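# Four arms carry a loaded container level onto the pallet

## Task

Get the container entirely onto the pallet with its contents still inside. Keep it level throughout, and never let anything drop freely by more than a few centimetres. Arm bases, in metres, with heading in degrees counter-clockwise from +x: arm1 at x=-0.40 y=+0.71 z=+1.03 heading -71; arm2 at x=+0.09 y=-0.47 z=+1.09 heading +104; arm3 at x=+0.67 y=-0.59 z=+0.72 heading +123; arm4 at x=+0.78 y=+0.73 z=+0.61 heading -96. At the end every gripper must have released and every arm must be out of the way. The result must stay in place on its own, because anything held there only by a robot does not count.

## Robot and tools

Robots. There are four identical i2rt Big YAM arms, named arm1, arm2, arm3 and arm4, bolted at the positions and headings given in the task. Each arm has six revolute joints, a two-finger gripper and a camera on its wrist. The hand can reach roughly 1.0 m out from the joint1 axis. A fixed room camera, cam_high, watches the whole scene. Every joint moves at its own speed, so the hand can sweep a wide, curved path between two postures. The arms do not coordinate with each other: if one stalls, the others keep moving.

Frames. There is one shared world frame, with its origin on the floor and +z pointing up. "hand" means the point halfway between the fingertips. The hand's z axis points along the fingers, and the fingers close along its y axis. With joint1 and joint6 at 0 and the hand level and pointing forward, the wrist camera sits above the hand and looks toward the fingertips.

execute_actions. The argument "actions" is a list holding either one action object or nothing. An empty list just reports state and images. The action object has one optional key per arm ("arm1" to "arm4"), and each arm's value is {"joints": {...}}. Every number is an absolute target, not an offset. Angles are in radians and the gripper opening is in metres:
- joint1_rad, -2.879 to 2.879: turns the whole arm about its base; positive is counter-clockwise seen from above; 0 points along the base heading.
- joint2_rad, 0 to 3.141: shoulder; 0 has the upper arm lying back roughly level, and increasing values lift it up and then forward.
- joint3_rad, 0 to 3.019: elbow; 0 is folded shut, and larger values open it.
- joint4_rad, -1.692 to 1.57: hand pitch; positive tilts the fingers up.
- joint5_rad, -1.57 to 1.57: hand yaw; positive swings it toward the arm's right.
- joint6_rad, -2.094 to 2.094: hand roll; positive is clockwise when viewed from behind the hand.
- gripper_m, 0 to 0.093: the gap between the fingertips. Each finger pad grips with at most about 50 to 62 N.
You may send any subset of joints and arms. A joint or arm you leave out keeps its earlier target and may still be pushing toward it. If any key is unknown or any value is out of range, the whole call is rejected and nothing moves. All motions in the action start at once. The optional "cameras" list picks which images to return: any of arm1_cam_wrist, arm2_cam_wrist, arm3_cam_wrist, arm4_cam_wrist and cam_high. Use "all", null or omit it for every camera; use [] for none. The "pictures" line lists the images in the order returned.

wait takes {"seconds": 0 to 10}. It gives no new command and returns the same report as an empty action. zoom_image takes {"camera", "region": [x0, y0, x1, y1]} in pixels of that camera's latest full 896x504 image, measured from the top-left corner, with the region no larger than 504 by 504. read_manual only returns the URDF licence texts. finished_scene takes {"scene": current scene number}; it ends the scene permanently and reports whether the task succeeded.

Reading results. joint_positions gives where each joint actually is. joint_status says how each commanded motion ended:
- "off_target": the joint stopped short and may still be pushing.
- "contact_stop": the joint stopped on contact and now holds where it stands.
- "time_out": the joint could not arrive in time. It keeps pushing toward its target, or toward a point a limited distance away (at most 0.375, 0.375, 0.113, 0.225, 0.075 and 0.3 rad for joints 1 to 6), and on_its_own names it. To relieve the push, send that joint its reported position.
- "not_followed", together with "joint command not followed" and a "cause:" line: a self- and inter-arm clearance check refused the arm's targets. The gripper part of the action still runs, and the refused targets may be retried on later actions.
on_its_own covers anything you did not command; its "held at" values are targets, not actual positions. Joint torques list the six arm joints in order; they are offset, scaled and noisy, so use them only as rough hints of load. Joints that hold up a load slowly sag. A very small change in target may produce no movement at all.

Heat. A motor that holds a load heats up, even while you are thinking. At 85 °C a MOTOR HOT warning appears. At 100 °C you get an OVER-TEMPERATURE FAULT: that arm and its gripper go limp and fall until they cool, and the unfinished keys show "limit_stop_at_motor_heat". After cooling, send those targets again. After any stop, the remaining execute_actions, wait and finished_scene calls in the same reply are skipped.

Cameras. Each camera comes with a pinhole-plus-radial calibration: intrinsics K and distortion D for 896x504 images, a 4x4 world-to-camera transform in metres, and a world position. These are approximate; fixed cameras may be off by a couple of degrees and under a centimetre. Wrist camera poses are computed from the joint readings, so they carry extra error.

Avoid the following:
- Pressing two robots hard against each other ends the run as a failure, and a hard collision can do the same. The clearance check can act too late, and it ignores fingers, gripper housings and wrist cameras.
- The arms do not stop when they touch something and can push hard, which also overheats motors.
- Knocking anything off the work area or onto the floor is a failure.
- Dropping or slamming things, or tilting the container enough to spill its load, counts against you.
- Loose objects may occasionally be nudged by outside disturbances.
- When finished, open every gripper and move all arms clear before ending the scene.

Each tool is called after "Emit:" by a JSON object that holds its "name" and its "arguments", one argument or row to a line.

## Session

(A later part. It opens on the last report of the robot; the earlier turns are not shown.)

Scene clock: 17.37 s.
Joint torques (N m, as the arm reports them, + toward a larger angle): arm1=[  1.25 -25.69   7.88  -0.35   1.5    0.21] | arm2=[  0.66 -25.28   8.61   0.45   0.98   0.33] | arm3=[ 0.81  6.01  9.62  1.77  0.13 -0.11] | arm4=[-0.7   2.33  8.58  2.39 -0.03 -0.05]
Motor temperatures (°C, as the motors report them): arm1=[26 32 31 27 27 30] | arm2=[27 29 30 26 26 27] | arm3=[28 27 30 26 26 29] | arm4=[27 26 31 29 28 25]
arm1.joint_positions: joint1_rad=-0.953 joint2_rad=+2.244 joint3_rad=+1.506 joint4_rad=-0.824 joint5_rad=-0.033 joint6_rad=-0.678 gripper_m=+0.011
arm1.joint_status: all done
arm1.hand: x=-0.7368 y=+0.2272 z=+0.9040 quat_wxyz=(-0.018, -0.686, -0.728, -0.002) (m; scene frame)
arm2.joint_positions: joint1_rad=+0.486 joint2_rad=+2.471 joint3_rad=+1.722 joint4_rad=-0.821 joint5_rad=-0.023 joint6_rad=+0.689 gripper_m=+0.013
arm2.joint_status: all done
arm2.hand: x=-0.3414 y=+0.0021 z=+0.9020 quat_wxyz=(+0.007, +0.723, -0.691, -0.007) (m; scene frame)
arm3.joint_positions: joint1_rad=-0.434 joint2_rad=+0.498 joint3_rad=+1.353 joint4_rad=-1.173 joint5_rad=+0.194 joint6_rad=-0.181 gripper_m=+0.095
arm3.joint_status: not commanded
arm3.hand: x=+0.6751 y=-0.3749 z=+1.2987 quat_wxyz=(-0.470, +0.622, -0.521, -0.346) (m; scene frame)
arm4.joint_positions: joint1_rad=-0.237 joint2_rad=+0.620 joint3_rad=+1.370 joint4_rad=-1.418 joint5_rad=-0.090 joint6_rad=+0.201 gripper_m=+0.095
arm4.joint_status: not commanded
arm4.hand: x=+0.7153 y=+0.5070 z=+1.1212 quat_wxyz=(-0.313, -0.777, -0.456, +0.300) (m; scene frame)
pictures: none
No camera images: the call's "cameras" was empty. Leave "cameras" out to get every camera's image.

Emit:
{"name": "execute_actions", "arguments": {
  "actions": [
    {"arm1":{"joints":{"joint1_rad":-0.768,"joint2_rad":2.04,"joint3_rad":1.314,"joint4_rad":-0.725,"joint6_rad":-0.475}},"arm2":{"joints":{"joint1_rad":0.357,"joint2_rad":2.252,"joint3_rad":1.488,"joint4_rad":-0.678,"joint6_rad":0.571}}}
  ],
  "cameras": []
}}

Emit:
{"name": "execute_actions", "arguments": {
  "actions": [
    {"arm1":{"joints":{"joint1_rad":-0.566,"joint2_rad":1.975,"joint3_rad":1.172,"joint4_rad":-0.654,"joint6_rad":-0.273}},"arm2":{"joints":{"joint1_rad":0.179,"joint2_rad":2.183,"joint3_rad":1.306,"joint4_rad":-0.573,"joint6_rad":0.393}}}
  ],
  "cameras": []
}}

Emit:
{"name": "execute_actions", "arguments": {
  "actions": [
    {"arm1":{"joints":{"joint1_rad":-0.337,"joint2_rad":1.947,"joint3_rad":1.11,"joint4_rad":-0.623,"joint6_rad":-0.044}},"arm2":{"joints":{"joint1_rad":-0.028,"joint2_rad":2.145,"joint3_rad":1.202,"joint4_rad":-0.512,"joint6_rad":0.186}}}
  ],
  "cameras": ["cam_high"]
}}

Scene clock: 18.97 s.
Joint torques (N m, as the arm reports them, + toward a larger angle): arm1=[  1.28 -22.48   7.77  -0.41   1.39   0.22] | arm2=[  1.02 -22.07   8.26   0.74   1.14   0.29] | arm3=[ 0.38  6.16  9.55  1.75  0.09 -0.06] | arm4=[-0.77  2.33  8.33  2.44 -0.03 -0.01]
Motor temperatures (°C, as the motors report them): arm1=[26 32 32 27 28 30] | arm2=[27 30 30 26 26 27] | arm3=[28 27 30 26 26 29] | arm4=[27 26 31 29 28 25]
arm1.joint_positions: joint1_rad=-0.786 joint2_rad=+2.117 joint3_rad=+1.278 joint4_rad=-0.719 joint5_rad=-0.030 joint6_rad=-0.505 gripper_m=+0.011
arm1.joint_status: all done
arm1.hand: x=-0.6250 y=+0.2318 z=+0.9128 quat_wxyz=(-0.018, -0.688, -0.725, -0.002) (m; scene frame)
arm2.joint_positions: joint1_rad=+0.344 joint2_rad=+2.338 joint3_rad=+1.448 joint4_rad=-0.681 joint5_rad=-0.027 joint6_rad=+0.552 gripper_m=+0.013
arm2.joint_status: all done
arm2.hand: x=-0.2334 y=+0.0030 z=+0.9087 quat_wxyz=(+0.009, +0.721, -0.693, -0.008) (m; scene frame)
arm3.joint_positions: joint1_rad=-0.434 joint2_rad=+0.498 joint3_rad=+1.353 joint4_rad=-1.173 joint5_rad=+0.194 joint6_rad=-0.181 gripper_m=+0.095
arm3.joint_status: not commanded
arm3.hand: x=+0.6751 y=-0.3749 z=+1.2987 quat_wxyz=(-0.470, +0.622, -0.521, -0.346) (m; scene frame)
arm4.joint_positions: joint1_rad=-0.237 joint2_rad=+0.620 joint3_rad=+1.370 joint4_rad=-1.418 joint5_rad=-0.090 joint6_rad=+0.201 gripper_m=+0.095
arm4.joint_status: not commanded
arm4.hand: x=+0.7153 y=+0.5070 z=+1.1212 quat_wxyz=(-0.313, -0.777, -0.456, +0.300) (m; scene frame)
pictures: none
No camera images: the call's "cameras" was empty. Leave "cameras" out to get every camera's image.

Scene clock: 20.23 s.
Joint torques (N m, as the arm reports them, + toward a larger angle): arm1=[  1.65 -21.18   7.07  -0.4    1.35   0.24] | arm2=[  1.19 -20.29   7.5    0.61   1.34   0.34] | arm3=[ 0.67  5.46  9.49  1.79  0.13 -0.06] | arm4=[-0.53  2.86  8.46  2.4  -0.04 -0.04]
Motor temperatures (°C, as the motors report them): arm1=[26 32 32 27 28 30] | arm2=[27 30 30 26 27 27] | arm3=[28 27 30 26 26 29] | arm4=[27 26 32 29 28 25]
arm1.joint_positions: joint1_rad=-0.584 joint2_rad=+2.049 joint3_rad=+1.137 joint4_rad=-0.646 joint5_rad=-0.029 joint6_rad=-0.305 gripper_m=+0.011
arm1.joint_status: all done
arm1.hand: x=-0.5130 y=+0.2357 z=+0.9124 quat_wxyz=(-0.017, -0.687, -0.726, -0.005) (m; scene frame)
arm2.joint_positions: joint1_rad=+0.164 joint2_rad=+2.265 joint3_rad=+1.268 joint4_rad=-0.572 joint5_rad=-0.032 joint6_rad=+0.369 gripper_m=+0.013
arm2.joint_status: all done
arm2.hand: x=-0.1239 y=+0.0067 z=+0.9065 quat_wxyz=(+0.011, +0.722, -0.692, -0.012) (m; scene frame)
arm3.joint_positions: joint1_rad=-0.434 joint2_rad=+0.498 joint3_rad=+1.353 joint4_rad=-1.173 joint5_rad=+0.194 joint6_rad=-0.181 gripper_m=+0.095
arm3.joint_status: not commanded
arm3.hand: x=+0.6751 y=-0.3749 z=+1.2987 quat_wxyz=(-0.470, +0.622, -0.521, -0.346) (m; scene frame)
arm4.joint_positions: joint1_rad=-0.237 joint2_rad=+0.620 joint3_rad=+1.370 joint4_rad=-1.418 joint5_rad=-0.090 joint6_rad=+0.201 gripper_m=+0.095
arm4.joint_status: not commanded
arm4.hand: x=+0.7153 y=+0.5070 z=+1.1212 quat_wxyz=(-0.313, -0.777, -0.456, +0.300) (m; scene frame)
pictures: none
No camera images: the call's "cameras" was empty. Leave "cameras" out to get every camera's image.

Scene clock: 21.50 s.
Joint torques (N m, as the arm reports them, + toward a larger angle): arm1=[  0.84 -20.52   6.55  -0.44   1.24   0.28] | arm2=[  1.72 -19.56   6.81   0.81   1.56   0.46] | arm3=[ 0.53  5.82  9.4   1.81  0.11 -0.09] | arm4=[-0.81  2.33  8.42  2.3  -0.03 -0.01]
Motor temperatures (°C, as the motors report them): arm1=[26 32 32 27 28 30] | arm2=[27 30 30 26 27 27] | arm3=[28 27 30 26 26 29] | arm4=[27 26 32 29 28 25]
arm1.joint_positions: joint1_rad=-0.352 joint2_rad=+2.020 joint3_rad=+1.081 joint4_rad=-0.613 joint5_rad=-0.026 joint6_rad=-0.080 gripper_m=+0.011
arm1.joint_status: joint6_rad off_target (ended at -0.080, target -0.044); the others done
arm1.hand: x=-0.3999 y=+0.2376 z=+0.9133 quat_wxyz=(-0.017, -0.685, -0.729, -0.006) (m; scene frame)
arm2.joint_positions: joint1_rad=-0.049 joint2_rad=+2.228 joint3_rad=+1.168 joint4_rad=-0.516 joint5_rad=-0.038 joint6_rad=+0.150 gripper_m=+0.013
arm2.joint_status: joint6_rad off_target (ended at +0.150, target +0.186); the others done
arm2.hand: x=-0.0127 y=+0.0103 z=+0.9048 quat_wxyz=(+0.013, +0.724, -0.689, -0.014) (m; scene frame)
arm3.joint_positions: joint1_rad=-0.434 joint2_rad=+0.498 joint3_rad=+1.353 joint4_rad=-1.173 joint5_rad=+0.194 joint6_rad=-0.181 gripper_m=+0.095
arm3.joint_status: not commanded
arm3.hand: x=+0.6751 y=-0.3749 z=+1.2987 quat_wxyz=(-0.470, +0.622, -0.521, -0.346) (m; scene frame)
arm4.joint_positions: joint1_rad=-0.237 joint2_rad=+0.620 joint3_rad=+1.370 joint4_rad=-1.418 joint5_rad=-0.090 joint6_rad=+0.201 gripper_m=+0.095
arm4.joint_status: not commanded
arm4.hand: x=+0.7153 y=+0.5070 z=+1.1212 quat_wxyz=(-0.313, -0.777, -0.456, +0.300) (m; scene frame)
pictures: cam_high
Images, in order (width x height): cam_high 896x504.

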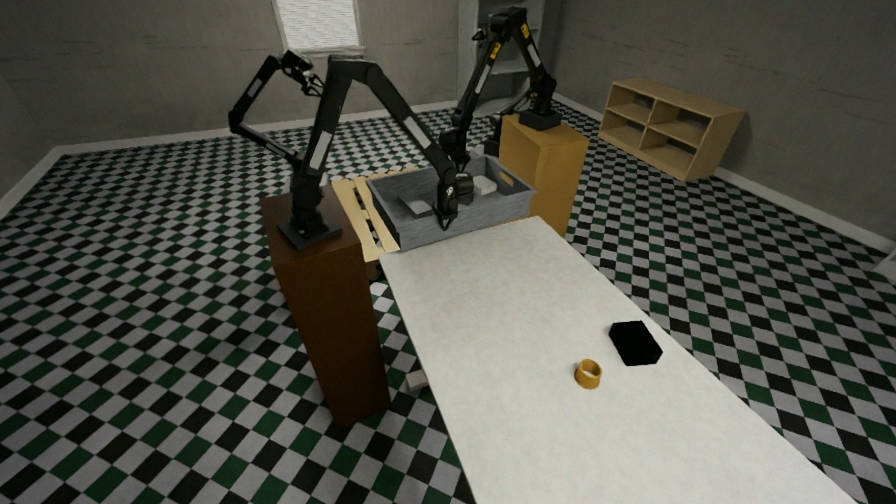

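Emit:
{"name": "execute_actions", "arguments": {
  "actions": [
    {"arm1":{"joints":{"joint1_rad":-0.10,"joint2_rad":1.953,"joint3_rad":1.13,"joint4_rad":-0.625,"joint6_rad":0.19}},"arm2":{"joints":{"joint1_rad":-0.278,"joint2_rad":2.132,"joint3_rad":1.17,"joint4_rad":-0.491,"joint6_rad":-0.073}}}
  ],
  "cameras": []
}}

Emit:
{"name": "execute_actions", "arguments": {
  "actions": [
    {"arm1":{"joints":{"joint1_rad":0.096,"joint2_rad":2.10,"joint3_rad":1.235,"joint4_rad":-0.57,"joint6_rad":0.385}},"arm2":{"joints":{"joint1_rad":-0.478,"joint2_rad":2.272,"joint3_rad":1.28,"joint4_rad":-0.445,"joint6_rad":-0.273}}}
  ],
  "cameras": ["cam_high"]
}}

Scene clock: 23.23 s.
Joint torques (N m, as the arm reports them, + toward a larger angle): arm1=[  0.15 -19.94   8.06  -0.73   1.39  -0.05] | arm2=[  0.43 -19.21   6.36   1.21   1.76   0.07] | arm3=[ 0.07  5.66  9.53  1.82  0.13 -0.07] | arm4=[-0.53  2.39  8.53  2.41 -0.01 -0.02]
Motor temperatures (°C, as the motors report them): arm1=[26 32 32 27 28 30] | arm2=[27 30 30 26 27 27] | arm3=[28 27 31 26 26 29] | arm4=[27 26 32 29 28 25]
arm1.joint_positions: joint1_rad=-0.099 joint2_rad=+2.020 joint3_rad=+1.083 joint4_rad=-0.608 joint5_rad=-0.029 joint6_rad=+0.189 gripper_m=+0.011
arm1.joint_status: all done
arm1.hand: x=-0.2794 y=+0.2493 z=+0.9147 quat_wxyz=(-0.020, -0.690, -0.723, -0.009) (m; scene frame)
arm2.joint_positions: joint1_rad=-0.283 joint2_rad=+2.214 joint3_rad=+1.141 joint4_rad=-0.504 joint5_rad=-0.043 joint6_rad=-0.071 gripper_m=+0.013
arm2.joint_status: all done
arm2.hand: x=+0.1003 y=+0.0133 z=+0.9063 quat_wxyz=(+0.012, +0.720, -0.694, -0.020) (m; scene frame)
arm3.joint_positions: joint1_rad=-0.434 joint2_rad=+0.498 joint3_rad=+1.353 joint4_rad=-1.173 joint5_rad=+0.194 joint6_rad=-0.181 gripper_m=+0.095
arm3.joint_status: not commanded
arm3.hand: x=+0.6751 y=-0.3749 z=+1.2987 quat_wxyz=(-0.470, +0.622, -0.521, -0.346) (m; scene frame)
arm4.joint_positions: joint1_rad=-0.237 joint2_rad=+0.620 joint3_rad=+1.370 joint4_rad=-1.418 joint5_rad=-0.090 joint6_rad=+0.201 gripper_m=+0.095
arm4.joint_status: not commanded
arm4.hand: x=+0.7153 y=+0.5070 z=+1.1212 quat_wxyz=(-0.313, -0.777, -0.456, +0.300) (m; scene frame)
pictures: none
No camera images: the call's "cameras" was empty. Leave "cameras" out to get every camera's image.

Scene clock: 24.50 s.
Joint torques (N m, as the arm reports them, + toward a larger angle): arm1=[ -0.25 -21.05   7.8   -0.46   1.19  -0.06] | arm2=[  0.79 -18.86   7.77   2.1    1.77   0.12] | arm3=[ 0.06  5.83  9.52  1.81  0.09 -0.07] | arm4=[-0.6   2.4   8.34  2.49 -0.05 -0.03]
Motor temperatures (°C, as the motors report them): arm1=[26 33 32 27 28 30] | arm2=[27 30 30 26 27 27] | arm3=[28 27 31 26 26 29] | arm4=[27 26 32 29 28 25]
arm1.joint_positions: joint1_rad=+0.100 joint2_rad=+2.162 joint3_rad=+1.190 joint4_rad=-0.560 joint5_rad=-0.024 joint6_rad=+0.385 gripper_m=+0.011
arm1.joint_status: all done
arm1.hand: x=-0.1758 y=+0.2500 z=+0.8732 quat_wxyz=(-0.024, -0.689, -0.724, -0.008) (m; scene frame)
arm2.joint_positions: joint1_rad=-0.486 joint2_rad=+2.337 joint3_rad=+1.226 joint4_rad=-0.478 joint5_rad=-0.044 joint6_rad=-0.275 gripper_m=+0.013
arm2.joint_status: all done
arm2.hand: x=+0.2008 y=+0.0159 z=+0.8633 quat_wxyz=(+0.014, +0.720, -0.694, -0.020) (m; scene frame)
arm3.joint_positions: joint1_rad=-0.434 joint2_rad=+0.498 joint3_rad=+1.353 joint4_rad=-1.173 joint5_rad=+0.194 joint6_rad=-0.181 gripper_m=+0.095
arm3.joint_status: not commanded
arm3.hand: x=+0.6751 y=-0.3749 z=+1.2987 quat_wxyz=(-0.470, +0.622, -0.521, -0.346) (m; scene frame)
arm4.joint_positions: joint1_rad=-0.237 joint2_rad=+0.620 joint3_rad=+1.370 joint4_rad=-1.418 joint5_rad=-0.090 joint6_rad=+0.201 gripper_m=+0.095
arm4.joint_status: not commanded
arm4.hand: x=+0.7153 y=+0.5070 z=+1.1212 quat_wxyz=(-0.313, -0.777, -0.456, +0.300) (m; scene frame)
pictures: cam_high
Images, in order (width x height): cam_high 896x504.

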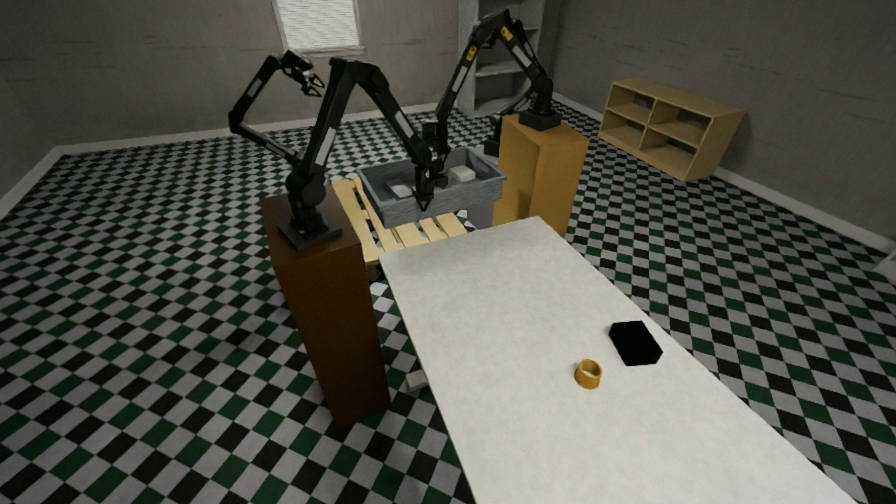

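Emit:
{"name": "execute_actions", "arguments": {
  "actions": [
    {"arm1":{"joints":{"joint1_rad":0.229,"joint2_rad":2.335,"joint3_rad":1.403,"joint4_rad":-0.513,"joint6_rad":0.519}},"arm2":{"joints":{"joint1_rad":-0.636,"joint2_rad":2.513,"joint3_rad":1.485,"joint4_rad":-0.41,"joint6_rad":-0.436}}}
  ],
  "cameras": []
}}

Emit:
{"name": "execute_actions", "arguments": {
  "actions": [
    {"arm1":{"joints":{"joint1_rad":0.336,"joint2_rad":2.537,"joint3_rad":1.615,"joint4_rad":-0.518,"joint6_rad":0.626}},"arm2":{"joints":{"joint1_rad":-0.746,"joint2_rad":2.715,"joint3_rad":1.727,"joint4_rad":-0.446,"joint6_rad":-0.546}}}
  ],
  "cameras": []
}}

Emit:
{"name": "execute_actions", "arguments": {
  "actions": [
    {"arm1":{"joints":{"joint1_rad":0.40,"joint2_rad":2.695,"joint3_rad":1.825,"joint4_rad":-0.566,"joint6_rad":0.69}},"arm2":{"joints":{"joint1_rad":-0.82,"joint2_rad":2.87,"joint3_rad":1.945,"joint4_rad":-0.505,"joint6_rad":-0.62}}}
  ]
}}

Scene clock: 26.23 s.
Joint torques (N m, as the arm reports them, + toward a larger angle): arm1=[ -0.81 -23.42   6.01  -0.64   0.93  -0.01] | arm2=[  0.38 -20.54   7.54   2.29   1.83   0.11] | arm3=[ 0.77  5.94  9.53  1.93  0.12 -0.06] | arm4=[-1.04  2.33  8.45  2.42 -0.04 -0.03]
Motor temperatures (°C, as the motors report them): arm1=[26 33 32 27 28 30] | arm2=[27 30 30 26 28 27] | arm3=[28 27 31 26 26 29] | arm4=[27 26 32 29 28 25]
arm1.joint_positions: joint1_rad=+0.239 joint2_rad=+2.407 joint3_rad=+1.373 joint4_rad=-0.498 joint5_rad=-0.019 joint6_rad=+0.514 gripper_m=+0.011
arm1.joint_status: all done
arm1.hand: x=-0.0922 y=+0.2520 z=+0.7879 quat_wxyz=(-0.023, -0.686, -0.728, -0.008) (m; scene frame)
arm2.joint_positions: joint1_rad=-0.638 joint2_rad=+2.580 joint3_rad=+1.431 joint4_rad=-0.449 joint5_rad=-0.046 joint6_rad=-0.436 gripper_m=+0.013
arm2.joint_status: all done
arm2.hand: x=+0.2842 y=+0.0220 z=+0.7753 quat_wxyz=(+0.017, +0.723, -0.690, -0.022) (m; scene frame)
arm3.joint_positions: joint1_rad=-0.434 joint2_rad=+0.498 joint3_rad=+1.353 joint4_rad=-1.173 joint5_rad=+0.194 joint6_rad=-0.181 gripper_m=+0.095
arm3.joint_status: not commanded
arm3.hand: x=+0.6751 y=-0.3749 z=+1.2987 quat_wxyz=(-0.470, +0.622, -0.521, -0.346) (m; scene frame)
arm4.joint_positions: joint1_rad=-0.237 joint2_rad=+0.620 joint3_rad=+1.370 joint4_rad=-1.418 joint5_rad=-0.090 joint6_rad=+0.201 gripper_m=+0.095
arm4.joint_status: not commanded
arm4.hand: x=+0.7153 y=+0.5070 z=+1.1212 quat_wxyz=(-0.313, -0.777, -0.456, +0.300) (m; scene frame)
pictures: none
No camera images: the call's "cameras" was empty. Leave "cameras" out to get every camera's image.

Scene clock: 27.40 s.
Joint torques (N m, as the arm reports them, + toward a larger angle): arm1=[ -0.66 -24.93   6.36  -0.62   0.82  -0.1 ] | arm2=[  0.34 -21.62   8.43   2.24   1.79   0.02] | arm3=[ 0.78  5.99  9.53  1.89  0.12 -0.08] | arm4=[-0.91  2.38  8.38  2.47 -0.05 -0.03]
Motor temperatures (°C, as the motors report them): arm1=[26 33 32 27 28 30] | arm2=[27 31 30 26 28 27] | arm3=[28 27 31 26 26 29] | arm4=[27 26 32 29 28 25]
arm1.joint_positions: joint1_rad=+0.346 joint2_rad=+2.609 joint3_rad=+1.581 joint4_rad=-0.503 joint5_rad=-0.016 joint6_rad=+0.629 gripper_m=+0.011
arm1.joint_status: all done
arm1.hand: x=-0.0213 y=+0.2588 z=+0.7197 quat_wxyz=(-0.022, -0.688, -0.725, -0.009) (m; scene frame)
arm2.joint_positions: joint1_rad=-0.747 joint2_rad=+2.782 joint3_rad=+1.662 joint4_rad=-0.484 joint5_rad=-0.045 joint6_rad=-0.538 gripper_m=+0.013
arm2.joint_status: all done
arm2.hand: x=+0.3509 y=+0.0260 z=+0.7057 quat_wxyz=(+0.017, +0.721, -0.693, -0.023) (m; scene frame)
arm3.joint_positions: joint1_rad=-0.434 joint2_rad=+0.498 joint3_rad=+1.353 joint4_rad=-1.173 joint5_rad=+0.194 joint6_rad=-0.181 gripper_m=+0.095
arm3.joint_status: not commanded
arm3.hand: x=+0.6751 y=-0.3749 z=+1.2987 quat_wxyz=(-0.470, +0.622, -0.521, -0.346) (m; scene frame)
arm4.joint_positions: joint1_rad=-0.237 joint2_rad=+0.620 joint3_rad=+1.370 joint4_rad=-1.418 joint5_rad=-0.090 joint6_rad=+0.201 gripper_m=+0.095
arm4.joint_status: not commanded
arm4.hand: x=+0.7153 y=+0.5070 z=+1.1212 quat_wxyz=(-0.313, -0.777, -0.456, +0.300) (m; scene frame)
pictures: none
No camera images: the call's "cameras" was empty. Leave "cameras" out to get every camera's image.

Scene clock: 28.40 s.
Joint torques (N m, as the arm reports them, + toward a larger angle): arm1=[ -0.48 -25.71   7.71  -0.71   0.74  -0.07] | arm2=[  0.13 -22.07   9.61   2.18   1.77  -0.04] | arm3=[ 0.66  5.76  9.48  1.87  0.14 -0.04] | arm4=[-0.57  1.97  8.47  2.31 -0.03 -0.03]
Motor temperatures (°C, as the motors report them): arm1=[26 33 32 27 28 30] | arm2=[27 31 30 26 28 27] | arm3=[28 27 31 26 26 29] | arm4=[27 26 32 29 28 25]
arm1.joint_positions: joint1_rad=+0.408 joint2_rad=+2.763 joint3_rad=+1.780 joint4_rad=-0.548 joint5_rad=-0.015 joint6_rad=+0.693 gripper_m=+0.011
arm1.joint_status: all done
arm1.hand: x=+0.0269 y=+0.2602 z=+0.6723 quat_wxyz=(-0.022, -0.689, -0.724, -0.010) (m; scene frame)
arm2.joint_positions: joint1_rad=-0.816 joint2_rad=+2.935 joint3_rad=+1.869 joint4_rad=-0.541 joint5_rad=-0.045 joint6_rad=-0.606 gripper_m=+0.013
arm2.joint_status: all done
arm2.hand: x=+0.3973 y=+0.0270 z=+0.6564 quat_wxyz=(+0.018, +0.720, -0.693, -0.024) (m; scene frame)
arm3.joint_positions: joint1_rad=-0.434 joint2_rad=+0.498 joint3_rad=+1.353 joint4_rad=-1.173 joint5_rad=+0.194 joint6_rad=-0.181 gripper_m=+0.095
arm3.joint_status: not commanded
arm3.hand: x=+0.6751 y=-0.3749 z=+1.2987 quat_wxyz=(-0.470, +0.622, -0.521, -0.346) (m; scene frame)
arm4.joint_positions: joint1_rad=-0.237 joint2_rad=+0.620 joint3_rad=+1.370 joint4_rad=-1.418 joint5_rad=-0.090 joint6_rad=+0.201 gripper_m=+0.095
arm4.joint_status: not commanded
arm4.hand: x=+0.7153 y=+0.5070 z=+1.1212 quat_wxyz=(-0.313, -0.777, -0.456, +0.300) (m; scene frame)
pictures: arm1_cam_wrist, arm2_cam_wrist, arm3_cam_wrist, arm4_cam_wrist, cam_high
camera_calibration (this result's frames):
arm1_cam_wrist: T_world_to_cam=[[-0.99775, -0.0516303, -0.0427676, 0.0640177], [-0.0668135, 0.81847, 0.570652, -0.591894], [0.00554105, 0.572225, -0.820078, 0.525111], [0, 0, 0, 1]] pos_world=[0.0214175, 0.187271, 0.771135]
arm2_cam_wrist: T_world_to_cam=[[0.997371, 0.0366466, -0.0625075, -0.357561], [0.065918, -0.817066, 0.572763, -0.375991], [-0.030083, -0.575378, -0.817334, 0.685767], [0, 0, 0, 1]] pos_world=[0.402036, 0.100469, 0.753504]
Images, in order (width x height): arm1_cam_wrist 896x504, arm2_cam_wrist 896x504, arm3_cam_wrist 896x504, arm4_cam_wrist 896x504, cam_high 896x504.

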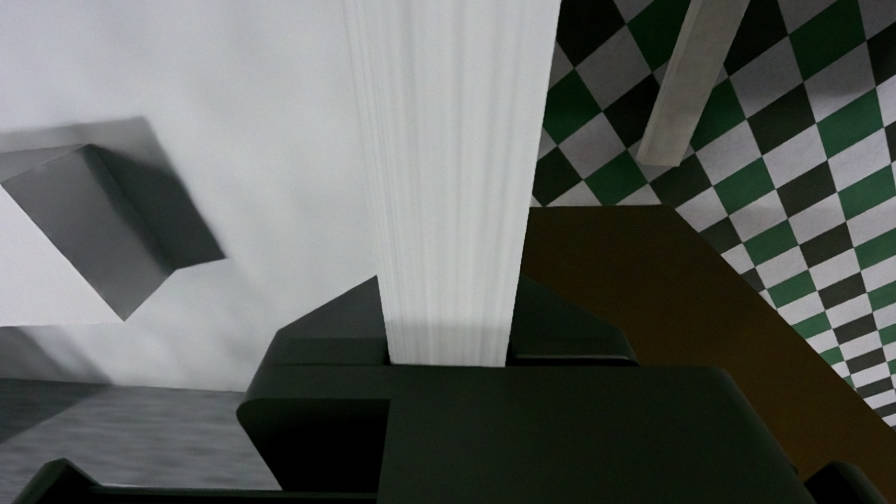

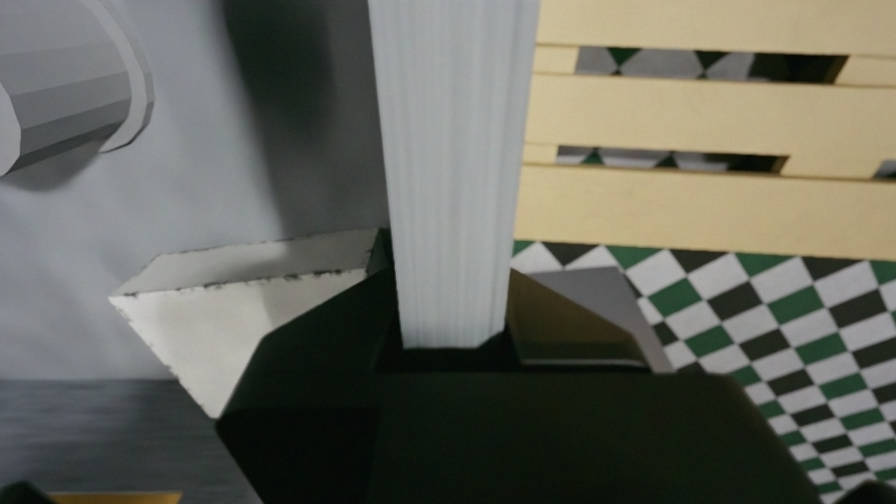

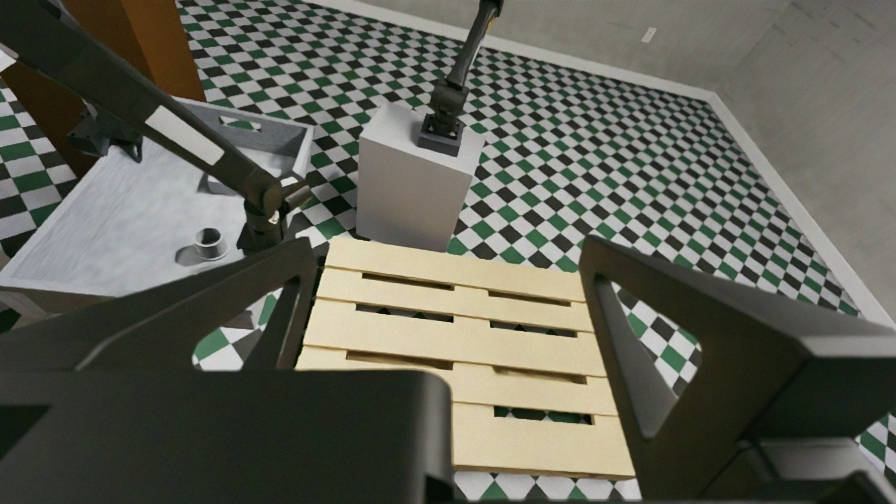

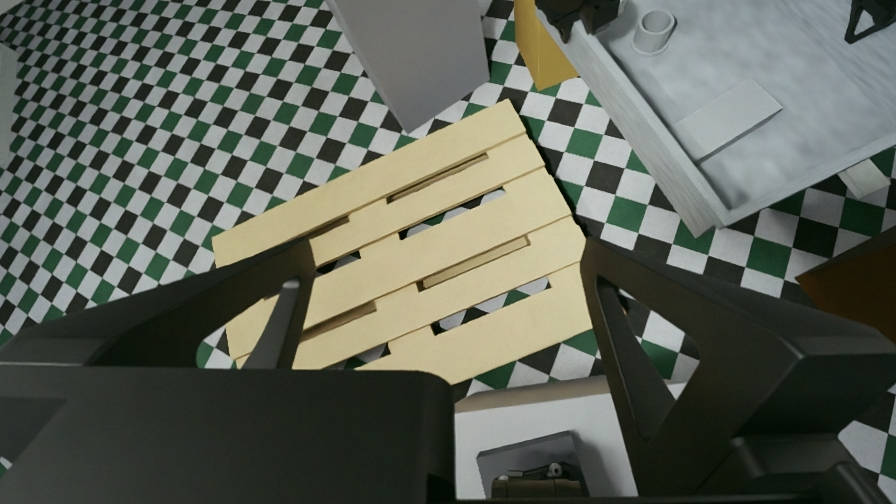

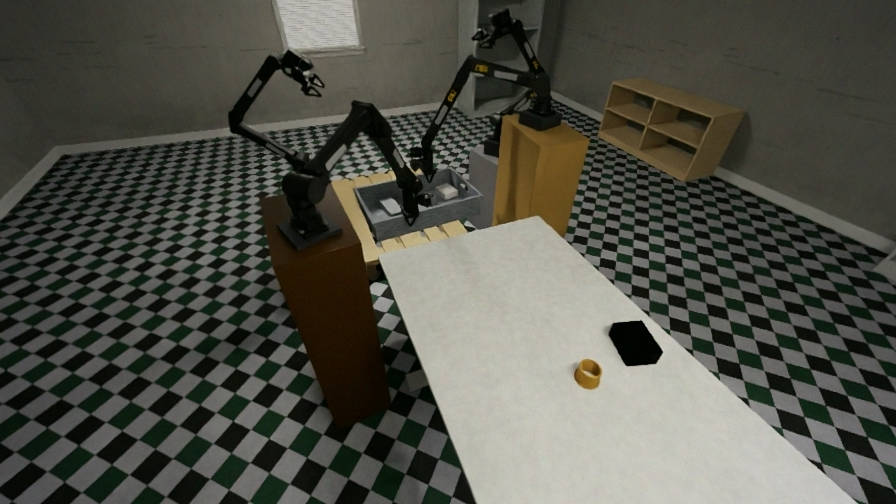

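Emit:
{"name": "execute_actions", "arguments": {
  "actions": [
    {"arm1":{"joints":{"joint2_rad":2.715}},"arm3":{"joints":{"joint1_rad":0.0,"joint2_rad":1.56,"joint3_rad":1.07,"joint4_rad":-1.08,"joint5_rad":0,"joint6_rad":-0.795,"gripper_m":0.093}},"arm4":{"joints":{"joint1_rad":-1.01,"joint2_rad":2.05,"joint3_rad":2.085,"joint4_rad":-1.585,"joint5_rad":0,"joint6_rad":0.421,"gripper_m":0.093}}}
  ],
  "cameras": []
}}

Emit:
{"name": "execute_actions", "arguments": {
  "actions": [
    {"arm3":{"joints":{"joint1_rad":0.234,"joint2_rad":2.035,"joint3_rad":1.745,"joint4_rad":-1.27}}}
  ],
  "cameras": ["arm3_cam_wrist","arm4_cam_wrist","cam_high"]
}}

Scene clock: 30.93 s.
Joint torques (N m, as the arm reports them, + toward a larger angle): arm1=[ -0.48 -24.29   7.67  -0.72   0.74  -0.09] | arm2=[  0.1  -22.11   9.6    2.14   1.77  -0.04] | arm3=[ 0.33 -9.    9.26  0.69 -0.14 -0.24] | arm4=[ -0.63 -25.98   9.92   0.62   0.11   0.15]
Motor temperatures (°C, as the motors report them): arm1=[26 34 32 27 28 30] | arm2=[27 31 31 26 28 27] | arm3=[28 27 31 26 26 29] | arm4=[27 26 32 29 28 25]
arm1.joint_positions: joint1_rad=+0.408 joint2_rad=+2.763 joint3_rad=+1.780 joint4_rad=-0.548 joint5_rad=-0.015 joint6_rad=+0.693 gripper_m=+0.011
arm1.joint_status: all done
arm1.hand: x=+0.0269 y=+0.2602 z=+0.6723 quat_wxyz=(-0.022, -0.689, -0.724, -0.010) (m; scene frame)
arm2.joint_positions: joint1_rad=-0.816 joint2_rad=+2.935 joint3_rad=+1.869 joint4_rad=-0.541 joint5_rad=-0.045 joint6_rad=-0.606 gripper_m=+0.013
arm2.joint_status: not commanded
arm2.hand: x=+0.3973 y=+0.0270 z=+0.6564 quat_wxyz=(+0.018, +0.720, -0.693, -0.024) (m; scene frame)
arm3.joint_positions: joint1_rad=-0.002 joint2_rad=+1.552 joint3_rad=+1.059 joint4_rad=-1.097 joint5_rad=+0.003 joint6_rad=-0.781 gripper_m=+0.093
arm3.joint_status: all done
arm3.hand: x=+0.4436 y=-0.2367 z=+0.7992 quat_wxyz=(+0.012, +0.994, -0.109, +0.005) (m; scene frame)
arm4.joint_positions: joint1_rad=-1.017 joint2_rad=+2.067 joint3_rad=+2.057 joint4_rad=-1.579 joint5_rad=-0.002 joint6_rad=+0.406 gripper_m=+0.093
arm4.joint_status: all done
arm4.hand: x=+0.2019 y=+0.4539 z=+0.7853 quat_wxyz=(+0.007, -1.000, -0.017, -0.011) (m; scene frame)
pictures: none
No camera images: the call's "cameras" was empty. Leave "cameras" out to get every camera's image.

Scene clock: 32.40 s.
Joint torques (N m, as the arm reports them, + toward a larger angle): arm1=[ -0.52 -24.24   7.67  -0.72   0.75  -0.09] | arm2=[  0.06 -22.05   9.61   2.16   1.77  -0.04] | arm3=[ -0.3  -18.42  11.68  -0.42  -0.1   -0.21] | arm4=[  0.   -26.17   9.9    0.67   0.14   0.15]
Motor temperatures (°C, as the motors report them): arm1=[26 34 32 27 28 30] | arm2=[27 31 31 26 28 27] | arm3=[28 27 31 26 26 29] | arm4=[27 27 33 29 28 25]
arm1.joint_positions: joint1_rad=+0.408 joint2_rad=+2.763 joint3_rad=+1.780 joint4_rad=-0.548 joint5_rad=-0.015 joint6_rad=+0.693 gripper_m=+0.011
arm1.joint_status: not commanded
arm1.hand: x=+0.0269 y=+0.2602 z=+0.6723 quat_wxyz=(-0.022, -0.689, -0.724, -0.010) (m; scene frame)
arm2.joint_positions: joint1_rad=-0.816 joint2_rad=+2.935 joint3_rad=+1.869 joint4_rad=-0.541 joint5_rad=-0.045 joint6_rad=-0.606 gripper_m=+0.013
arm2.joint_status: not commanded
arm2.hand: x=+0.3973 y=+0.0270 z=+0.6564 quat_wxyz=(+0.018, +0.720, -0.693, -0.024) (m; scene frame)
arm3.joint_positions: joint1_rad=+0.244 joint2_rad=+2.034 joint3_rad=+1.715 joint4_rad=-1.254 joint5_rad=+0.002 joint6_rad=-0.782 gripper_m=+0.093
arm3.joint_status: all done
arm3.hand: x=+0.2196 y=-0.1657 z=+0.7886 quat_wxyz=(+0.006, +1.000, +0.014, -0.002) (m; scene frame)
arm4.joint_positions: joint1_rad=-1.017 joint2_rad=+2.067 joint3_rad=+2.057 joint4_rad=-1.579 joint5_rad=-0.002 joint6_rad=+0.406 gripper_m=+0.093
arm4.joint_status: not commanded
arm4.hand: x=+0.2019 y=+0.4539 z=+0.7853 quat_wxyz=(+0.007, -1.000, -0.017, -0.011) (m; scene frame)
pictures: arm3_cam_wrist, arm4_cam_wrist, cam_high
camera_calibration (this result's frames):
arm3_cam_wrist: T_world_to_cam=[[-0.00874709, 0.99994, -0.00652807, 0.175404], [0.802174, 0.0109145, 0.59699, -0.641701], [0.597026, -0.0000147166, -0.802222, 0.62691], [0, 0, 0, 1]] pos_world=[0.142009, -0.168381, 0.887155]
arm4_cam_wrist: T_world_to_cam=[[-0.0458899, 0.998468, 0.030924, -0.472368], [0.80262, 0.0184234, 0.596206, -0.632867], [0.594723, 0.05218, -0.802236, 0.606839], [0, 0, 0, 1]] pos_world=[0.125374, 0.451639, 0.878755]
Images, in order (width x height): arm3_cam_wrist 896x504, arm4_cam_wrist 896x504, cam_high 896x504.

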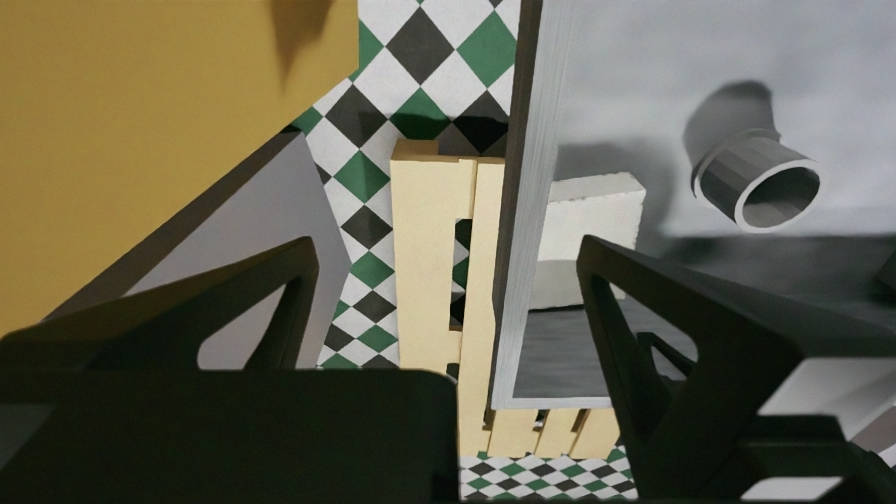

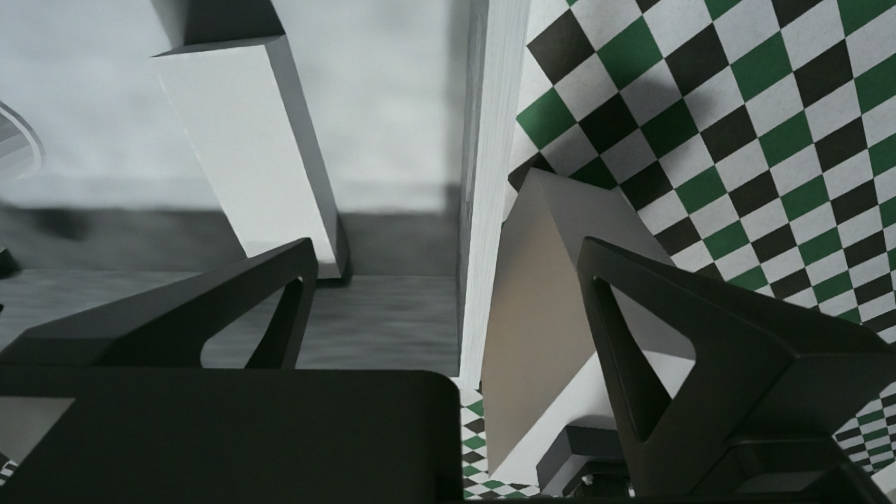

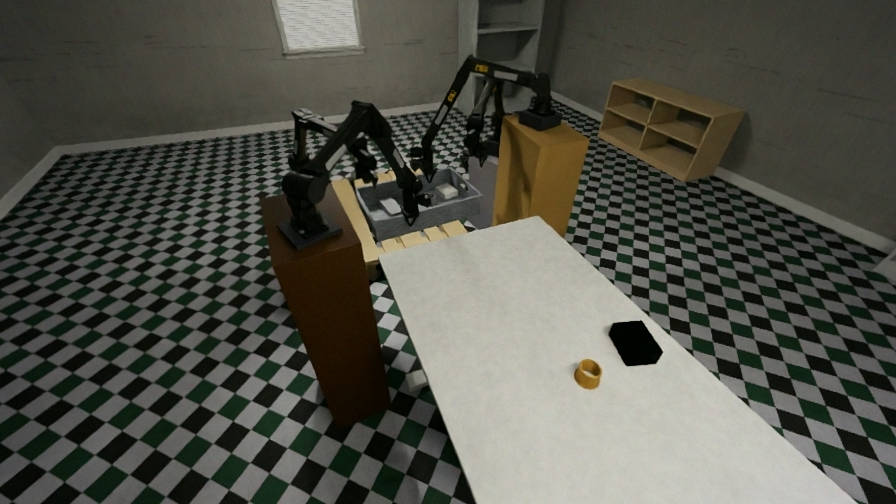

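Emit:
{"name": "execute_actions", "arguments": {
  "actions": [
    {"arm3":{"joints":{"joint1_rad":0.2,"joint2_rad":2.115,"joint3_rad":1.82,"joint4_rad":-1.25,"joint6_rad":-0.84}},"arm4":{"joints":{"joint1_rad":-1.045,"joint2_rad":2.04,"joint3_rad":1.985,"joint4_rad":-1.49,"joint6_rad":0.37}}}
  ],
  "cameras": ["arm3_cam_wrist","arm4_cam_wrist"]
}}

Scene clock: 33.83 s.
Joint torques (N m, as the arm reports them, + toward a larger angle): arm1=[ -0.54 -24.23   7.67  -0.72   0.75  -0.09] | arm2=[  0.1  -22.11   9.59   2.16   1.77  -0.04] | arm3=[  0.57 -16.01  12.36   0.25  -0.12  -0.26] | arm4=[ -1.05 -25.21   8.34   1.23   0.16  -0.22]
Motor temperatures (°C, as the motors report them): arm1=[26 34 33 27 28 30] | arm2=[27 31 31 26 28 27] | arm3=[28 27 32 26 26 29] | arm4=[27 27 33 29 28 25]
arm1.joint_positions: joint1_rad=+0.408 joint2_rad=+2.763 joint3_rad=+1.780 joint4_rad=-0.548 joint5_rad=-0.015 joint6_rad=+0.693 gripper_m=+0.011
arm1.joint_status: not commanded
arm1.hand: x=+0.0269 y=+0.2602 z=+0.6723 quat_wxyz=(-0.022, -0.689, -0.724, -0.010) (m; scene frame)
arm2.joint_positions: joint1_rad=-0.816 joint2_rad=+2.935 joint3_rad=+1.869 joint4_rad=-0.541 joint5_rad=-0.045 joint6_rad=-0.606 gripper_m=+0.013
arm2.joint_status: not commanded
arm2.hand: x=+0.3973 y=+0.0270 z=+0.6564 quat_wxyz=(+0.018, +0.720, -0.693, -0.024) (m; scene frame)
arm3.joint_positions: joint1_rad=+0.202 joint2_rad=+2.087 joint3_rad=+1.781 joint4_rad=-1.254 joint5_rad=+0.002 joint6_rad=-0.825 gripper_m=+0.093
arm3.joint_status: all done
arm3.hand: x=+0.2228 y=-0.1327 z=+0.7805 quat_wxyz=(+0.001, +1.000, +0.015, -0.006) (m; scene frame)
arm4.joint_positions: joint1_rad=-1.038 joint2_rad=+2.057 joint3_rad=+1.978 joint4_rad=-1.499 joint5_rad=-0.002 joint6_rad=+0.385 gripper_m=+0.093
arm4.joint_status: all done
arm4.hand: x=+0.1977 y=+0.4671 z=+0.7614 quat_wxyz=(+0.005, -1.000, -0.017, -0.006) (m; scene frame)
pictures: arm3_cam_wrist, arm4_cam_wrist
camera_calibration (this result's frames):
arm3_cam_wrist: T_world_to_cam=[[-0.0108898, 0.999936, 0.00298004, 0.135483], [0.807732, 0.00703974, 0.589508, -0.635789], [0.58945, 0.00882671, -0.807757, 0.625657], [0, 0, 0, 1]] pos_world=[0.146229, -0.136521, 0.879778]
arm4_cam_wrist: T_world_to_cam=[[-0.0452933, 0.998618, 0.0266686, -0.482006], [0.808339, 0.020951, 0.588344, -0.611835], [0.586972, 0.0482053, -0.808171, 0.597348], [0, 0, 0, 1]] pos_world=[0.122112, 0.465363, 0.855583]
Images, in order (width x height): arm3_cam_wrist 896x504, arm4_cam_wrist 896x504.

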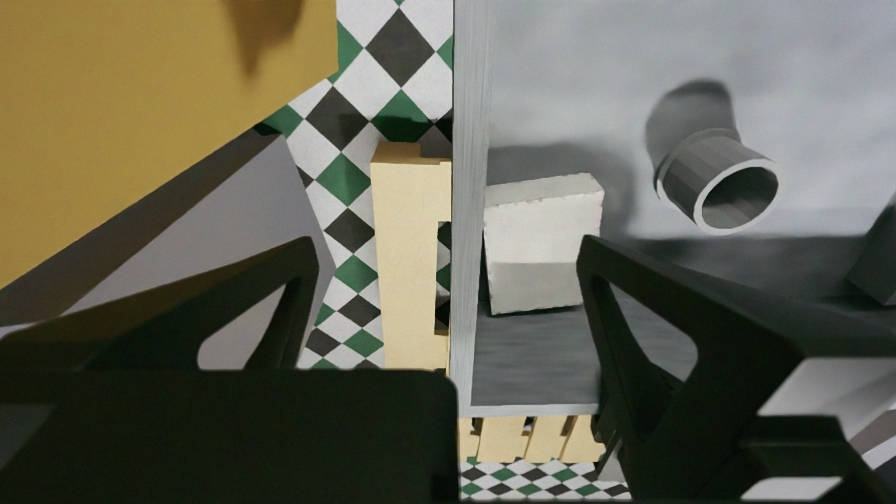

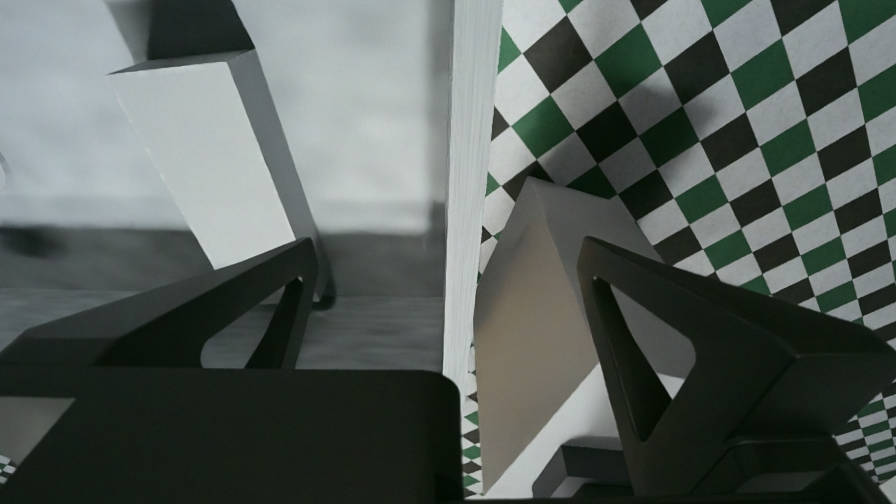

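Emit:
{"name": "execute_actions", "arguments": {
  "actions": [
    {"arm3":{"joints":{"joint2_rad":2.225,"joint3_rad":1.725,"joint4_rad":-1.06}},"arm4":{"joints":{"joint1_rad":-1.062,"joint2_rad":2.095,"joint3_rad":1.815,"joint4_rad":-1.268}}}
  ],
  "cameras": ["arm3_cam_wrist","arm4_cam_wrist"]
}}

Scene clock: 35.10 s.
Joint torques (N m, as the arm reports them, + toward a larger angle): arm1=[ -0.52 -24.25   7.68  -0.72   0.75  -0.09] | arm2=[  0.02 -22.04   9.6    2.15   1.78  -0.04] | arm3=[  0.09 -19.79   9.76   0.68  -0.07  -0.25] | arm4=[ -1.29 -23.61   8.44   1.24   0.1   -0.17]
Motor temperatures (°C, as the motors report them): arm1=[26 34 33 27 28 30] | arm2=[27 31 31 26 29 27] | arm3=[28 28 32 26 26 29] | arm4=[27 27 33 29 28 25]
arm1.joint_positions: joint1_rad=+0.408 joint2_rad=+2.763 joint3_rad=+1.780 joint4_rad=-0.548 joint5_rad=-0.015 joint6_rad=+0.693 gripper_m=+0.011
arm1.joint_status: not commanded
arm1.hand: x=+0.0269 y=+0.2602 z=+0.6723 quat_wxyz=(-0.022, -0.689, -0.724, -0.010) (m; scene frame)
arm2.joint_positions: joint1_rad=-0.816 joint2_rad=+2.935 joint3_rad=+1.869 joint4_rad=-0.541 joint5_rad=-0.045 joint6_rad=-0.606 gripper_m=+0.013
arm2.joint_status: not commanded
arm2.hand: x=+0.3973 y=+0.0270 z=+0.6564 quat_wxyz=(+0.018, +0.720, -0.693, -0.024) (m; scene frame)
arm3.joint_positions: joint1_rad=+0.202 joint2_rad=+2.231 joint3_rad=+1.708 joint4_rad=-1.077 joint5_rad=+0.002 joint6_rad=-0.826 gripper_m=+0.093
arm3.joint_status: all done
arm3.hand: x=+0.2245 y=-0.1364 z=+0.6664 quat_wxyz=(+0.016, +1.000, +0.016, +0.008) (m; scene frame)
arm4.joint_positions: joint1_rad=-1.053 joint2_rad=+2.083 joint3_rad=+1.806 joint4_rad=-1.277 joint5_rad=-0.002 joint6_rad=+0.384 gripper_m=+0.093
arm4.joint_status: all done
arm4.hand: x=+0.1941 y=+0.4767 z=+0.6803 quat_wxyz=(+0.001, -1.000, -0.010, +0.004) (m; scene frame)
pictures: arm3_cam_wrist, arm4_cam_wrist
camera_calibration (this result's frames):
arm3_cam_wrist: T_world_to_cam=[[-0.0118193, 0.999587, -0.0262046, 0.159173], [0.790712, 0.0253845, 0.611662, -0.578263], [0.612074, -0.0134909, -0.790685, 0.512969], [0, 0, 0, 1]] pos_world=[0.145146, -0.137508, 0.763469]
arm4_cam_wrist: T_world_to_cam=[[-0.0304802, 0.999366, 0.0183973, -0.487195], [0.820832, 0.0145238, 0.570985, -0.548953], [0.570355, 0.0325049, -0.820755, 0.55275], [0, 0, 0, 1]] pos_world=[0.120484, 0.476892, 0.776079]
Images, in order (width x height): arm3_cam_wrist 896x504, arm4_cam_wrist 896x504.

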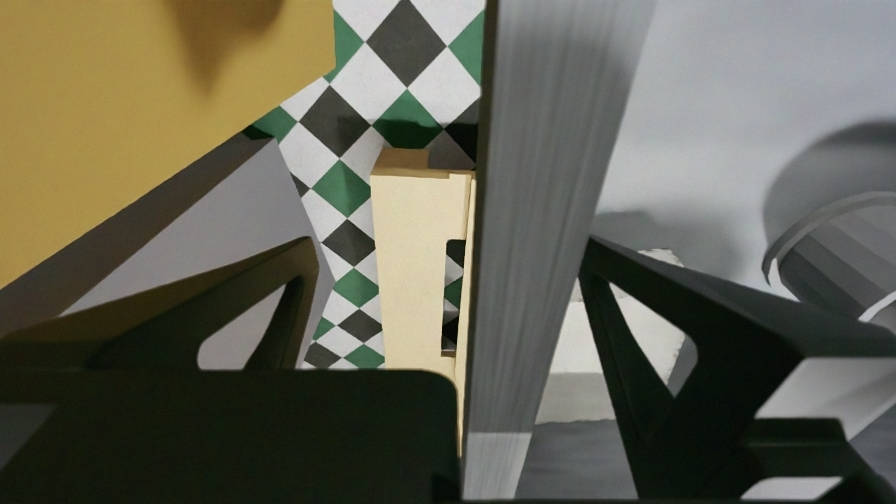

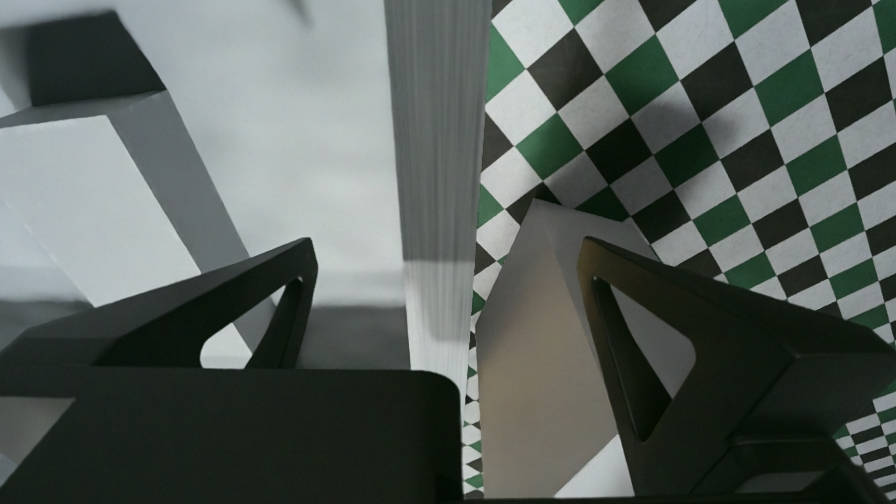

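Emit:
{"name": "execute_actions", "arguments": {
  "actions": [
    {"arm3":{"joints":{"joint1_rad":0.18,"joint3_rad":1.745,"joint4_rad":-1.03}},"arm4":{"joints":{"joint2_rad":2.125,"joint4_rad":-1.25}}}
  ],
  "cameras": []
}}

Scene clock: 35.97 s.
Joint torques (N m, as the arm reports them, + toward a larger angle): arm1=[ -0.49 -24.15   7.67  -0.75   0.74  -0.09] | arm2=[  0.09 -22.07   9.62   2.15   1.77  -0.04] | arm3=[  0.15 -19.75  11.32   0.81  -0.11  -0.25] | arm4=[ -1.49 -20.89   8.25   1.26   0.13  -0.2 ]
Motor temperatures (°C, as the motors report them): arm1=[26 34 33 27 28 30] | arm2=[27 32 31 26 29 27] | arm3=[28 28 32 26 26 29] | arm4=[27 27 33 29 28 25]
arm1.joint_positions: joint1_rad=+0.408 joint2_rad=+2.763 joint3_rad=+1.780 joint4_rad=-0.548 joint5_rad=-0.015 joint6_rad=+0.693 gripper_m=+0.011
arm1.joint_status: not commanded
arm1.hand: x=+0.0269 y=+0.2602 z=+0.6723 quat_wxyz=(-0.022, -0.689, -0.724, -0.010) (m; scene frame)
arm2.joint_positions: joint1_rad=-0.816 joint2_rad=+2.935 joint3_rad=+1.869 joint4_rad=-0.541 joint5_rad=-0.045 joint6_rad=-0.606 gripper_m=+0.013
arm2.joint_status: not commanded
arm2.hand: x=+0.3973 y=+0.0270 z=+0.6564 quat_wxyz=(+0.018, +0.720, -0.693, -0.024) (m; scene frame)
arm3.joint_positions: joint1_rad=+0.191 joint2_rad=+2.231 joint3_rad=+1.708 joint4_rad=-1.048 joint5_rad=+0.002 joint6_rad=-0.826 gripper_m=+0.093
arm3.joint_status: all done
arm3.hand: x=+0.2250 y=-0.1261 z=+0.6661 quat_wxyz=(+0.005, +1.000, +0.010, -0.002) (m; scene frame)
arm4.joint_positions: joint1_rad=-1.053 joint2_rad=+2.095 joint3_rad=+1.806 joint4_rad=-1.259 joint5_rad=-0.002 joint6_rad=+0.384 gripper_m=+0.093
arm4.joint_status: all done
arm4.hand: x=+0.1908 y=+0.4753 z=+0.6733 quat_wxyz=(-0.001, -1.000, -0.010, +0.007) (m; scene frame)
pictures: none
No camera images: the call's "cameras" was empty. Leave "cameras" out to get every camera's image.

Emit:
{"name": "execute_actions", "arguments": {
  "actions": [
    {"arm3":{"joints":{"gripper_m":0}},"arm4":{"joints":{"gripper_m":0}}}
  ],
  "cameras": ["arm3_cam_wrist","arm4_cam_wrist"]
}}

Scene clock: 36.80 s.
Joint torques (N m, as the arm reports them, + toward a larger angle): arm1=[ -0.57 -24.05   7.66  -0.68   0.62  -0.09] | arm2=[  0.11 -22.25   9.43   2.2    1.71  -0.05] | arm3=[ -0.05 -19.49  11.27   0.45  -0.51  -0.19] | arm4=[ -1.6  -21.65   8.32   1.09   0.29  -0.19]
Motor temperatures (°C, as the motors report them): arm1=[26 34 33 27 28 30] | arm2=[27 32 31 26 29 27] | arm3=[28 28 32 26 26 29] | arm4=[27 27 33 29 28 25]
arm1.joint_positions: joint1_rad=+0.408 joint2_rad=+2.764 joint3_rad=+1.780 joint4_rad=-0.549 joint5_rad=-0.011 joint6_rad=+0.692 gripper_m=+0.011
arm1.joint_status: not commanded
arm1.hand: x=+0.0263 y=+0.2600 z=+0.6720 quat_wxyz=(-0.021, -0.689, -0.724, -0.008) (m; scene frame)
arm2.joint_positions: joint1_rad=-0.816 joint2_rad=+2.935 joint3_rad=+1.871 joint4_rad=-0.544 joint5_rad=-0.044 joint6_rad=-0.607 gripper_m=+0.013
arm2.joint_status: not commanded
arm2.hand: x=+0.3973 y=+0.0275 z=+0.6568 quat_wxyz=(+0.018, +0.720, -0.693, -0.023) (m; scene frame)
arm3.joint_positions: joint1_rad=+0.189 joint2_rad=+2.231 joint3_rad=+1.710 joint4_rad=-1.039 joint5_rad=+0.010 joint6_rad=-0.832 gripper_m=+0.013
arm3.joint_status: gripper_m off_target (ended at +0.013, target +0.000)
arm3.hand: x=+0.2245 y=-0.1219 z=+0.6669 quat_wxyz=(-0.002, +1.000, +0.012, -0.003) (m; scene frame)
arm4.joint_positions: joint1_rad=-1.053 joint2_rad=+2.097 joint3_rad=+1.806 joint4_rad=-1.255 joint5_rad=-0.005 joint6_rad=+0.390 gripper_m=+0.014
arm4.joint_status: gripper_m off_target (ended at +0.014, target +0.000)
arm4.hand: x=+0.1902 y=+0.4743 z=+0.6721 quat_wxyz=(-0.003, -1.000, -0.007, +0.008) (m; scene frame)
pictures: arm3_cam_wrist, arm4_cam_wrist
camera_calibration (this result's frames):
arm3_cam_wrist: T_world_to_cam=[[-0.00361724, 0.999955, 0.0087608, 0.119525], [0.804406, -0.00229496, 0.594076, -0.573663], [0.59407, 0.00919615, -0.804361, 0.529482], [0, 0, 0, 1]] pos_world=[0.147341, -0.125705, 0.765647]
arm4_cam_wrist: T_world_to_cam=[[-0.0251313, 0.999607, 0.0124047, -0.481837], [0.8246, 0.0137132, 0.56555, -0.537753], [0.565158, 0.0244419, -0.82462, 0.555714], [0, 0, 0, 1]] pos_world=[0.117255, 0.475439, 0.768357]
Images, in order (width x height): arm3_cam_wrist 896x504, arm4_cam_wrist 896x504.

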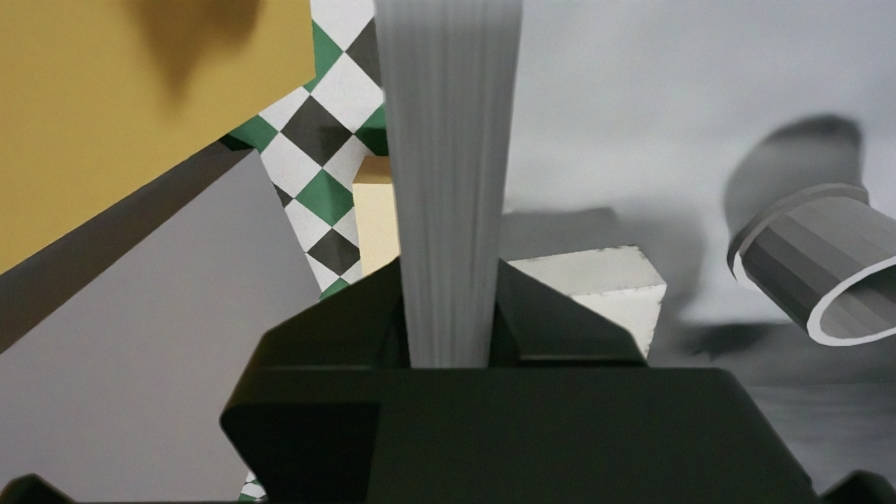

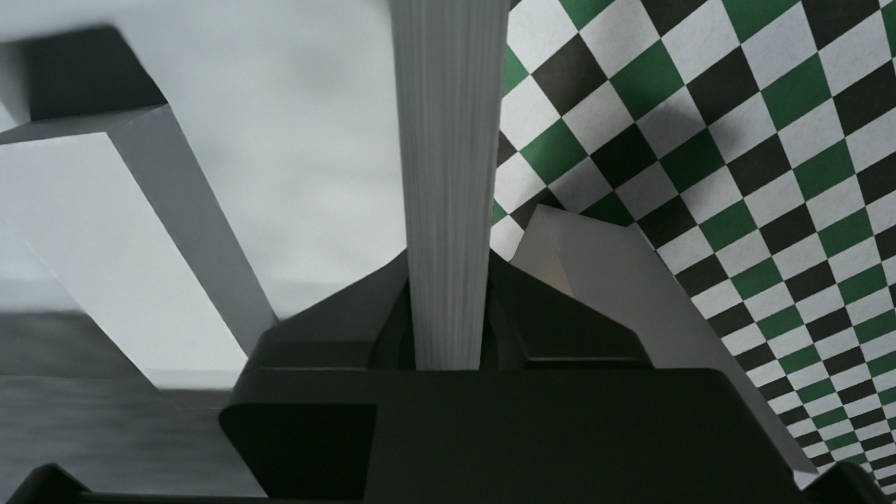

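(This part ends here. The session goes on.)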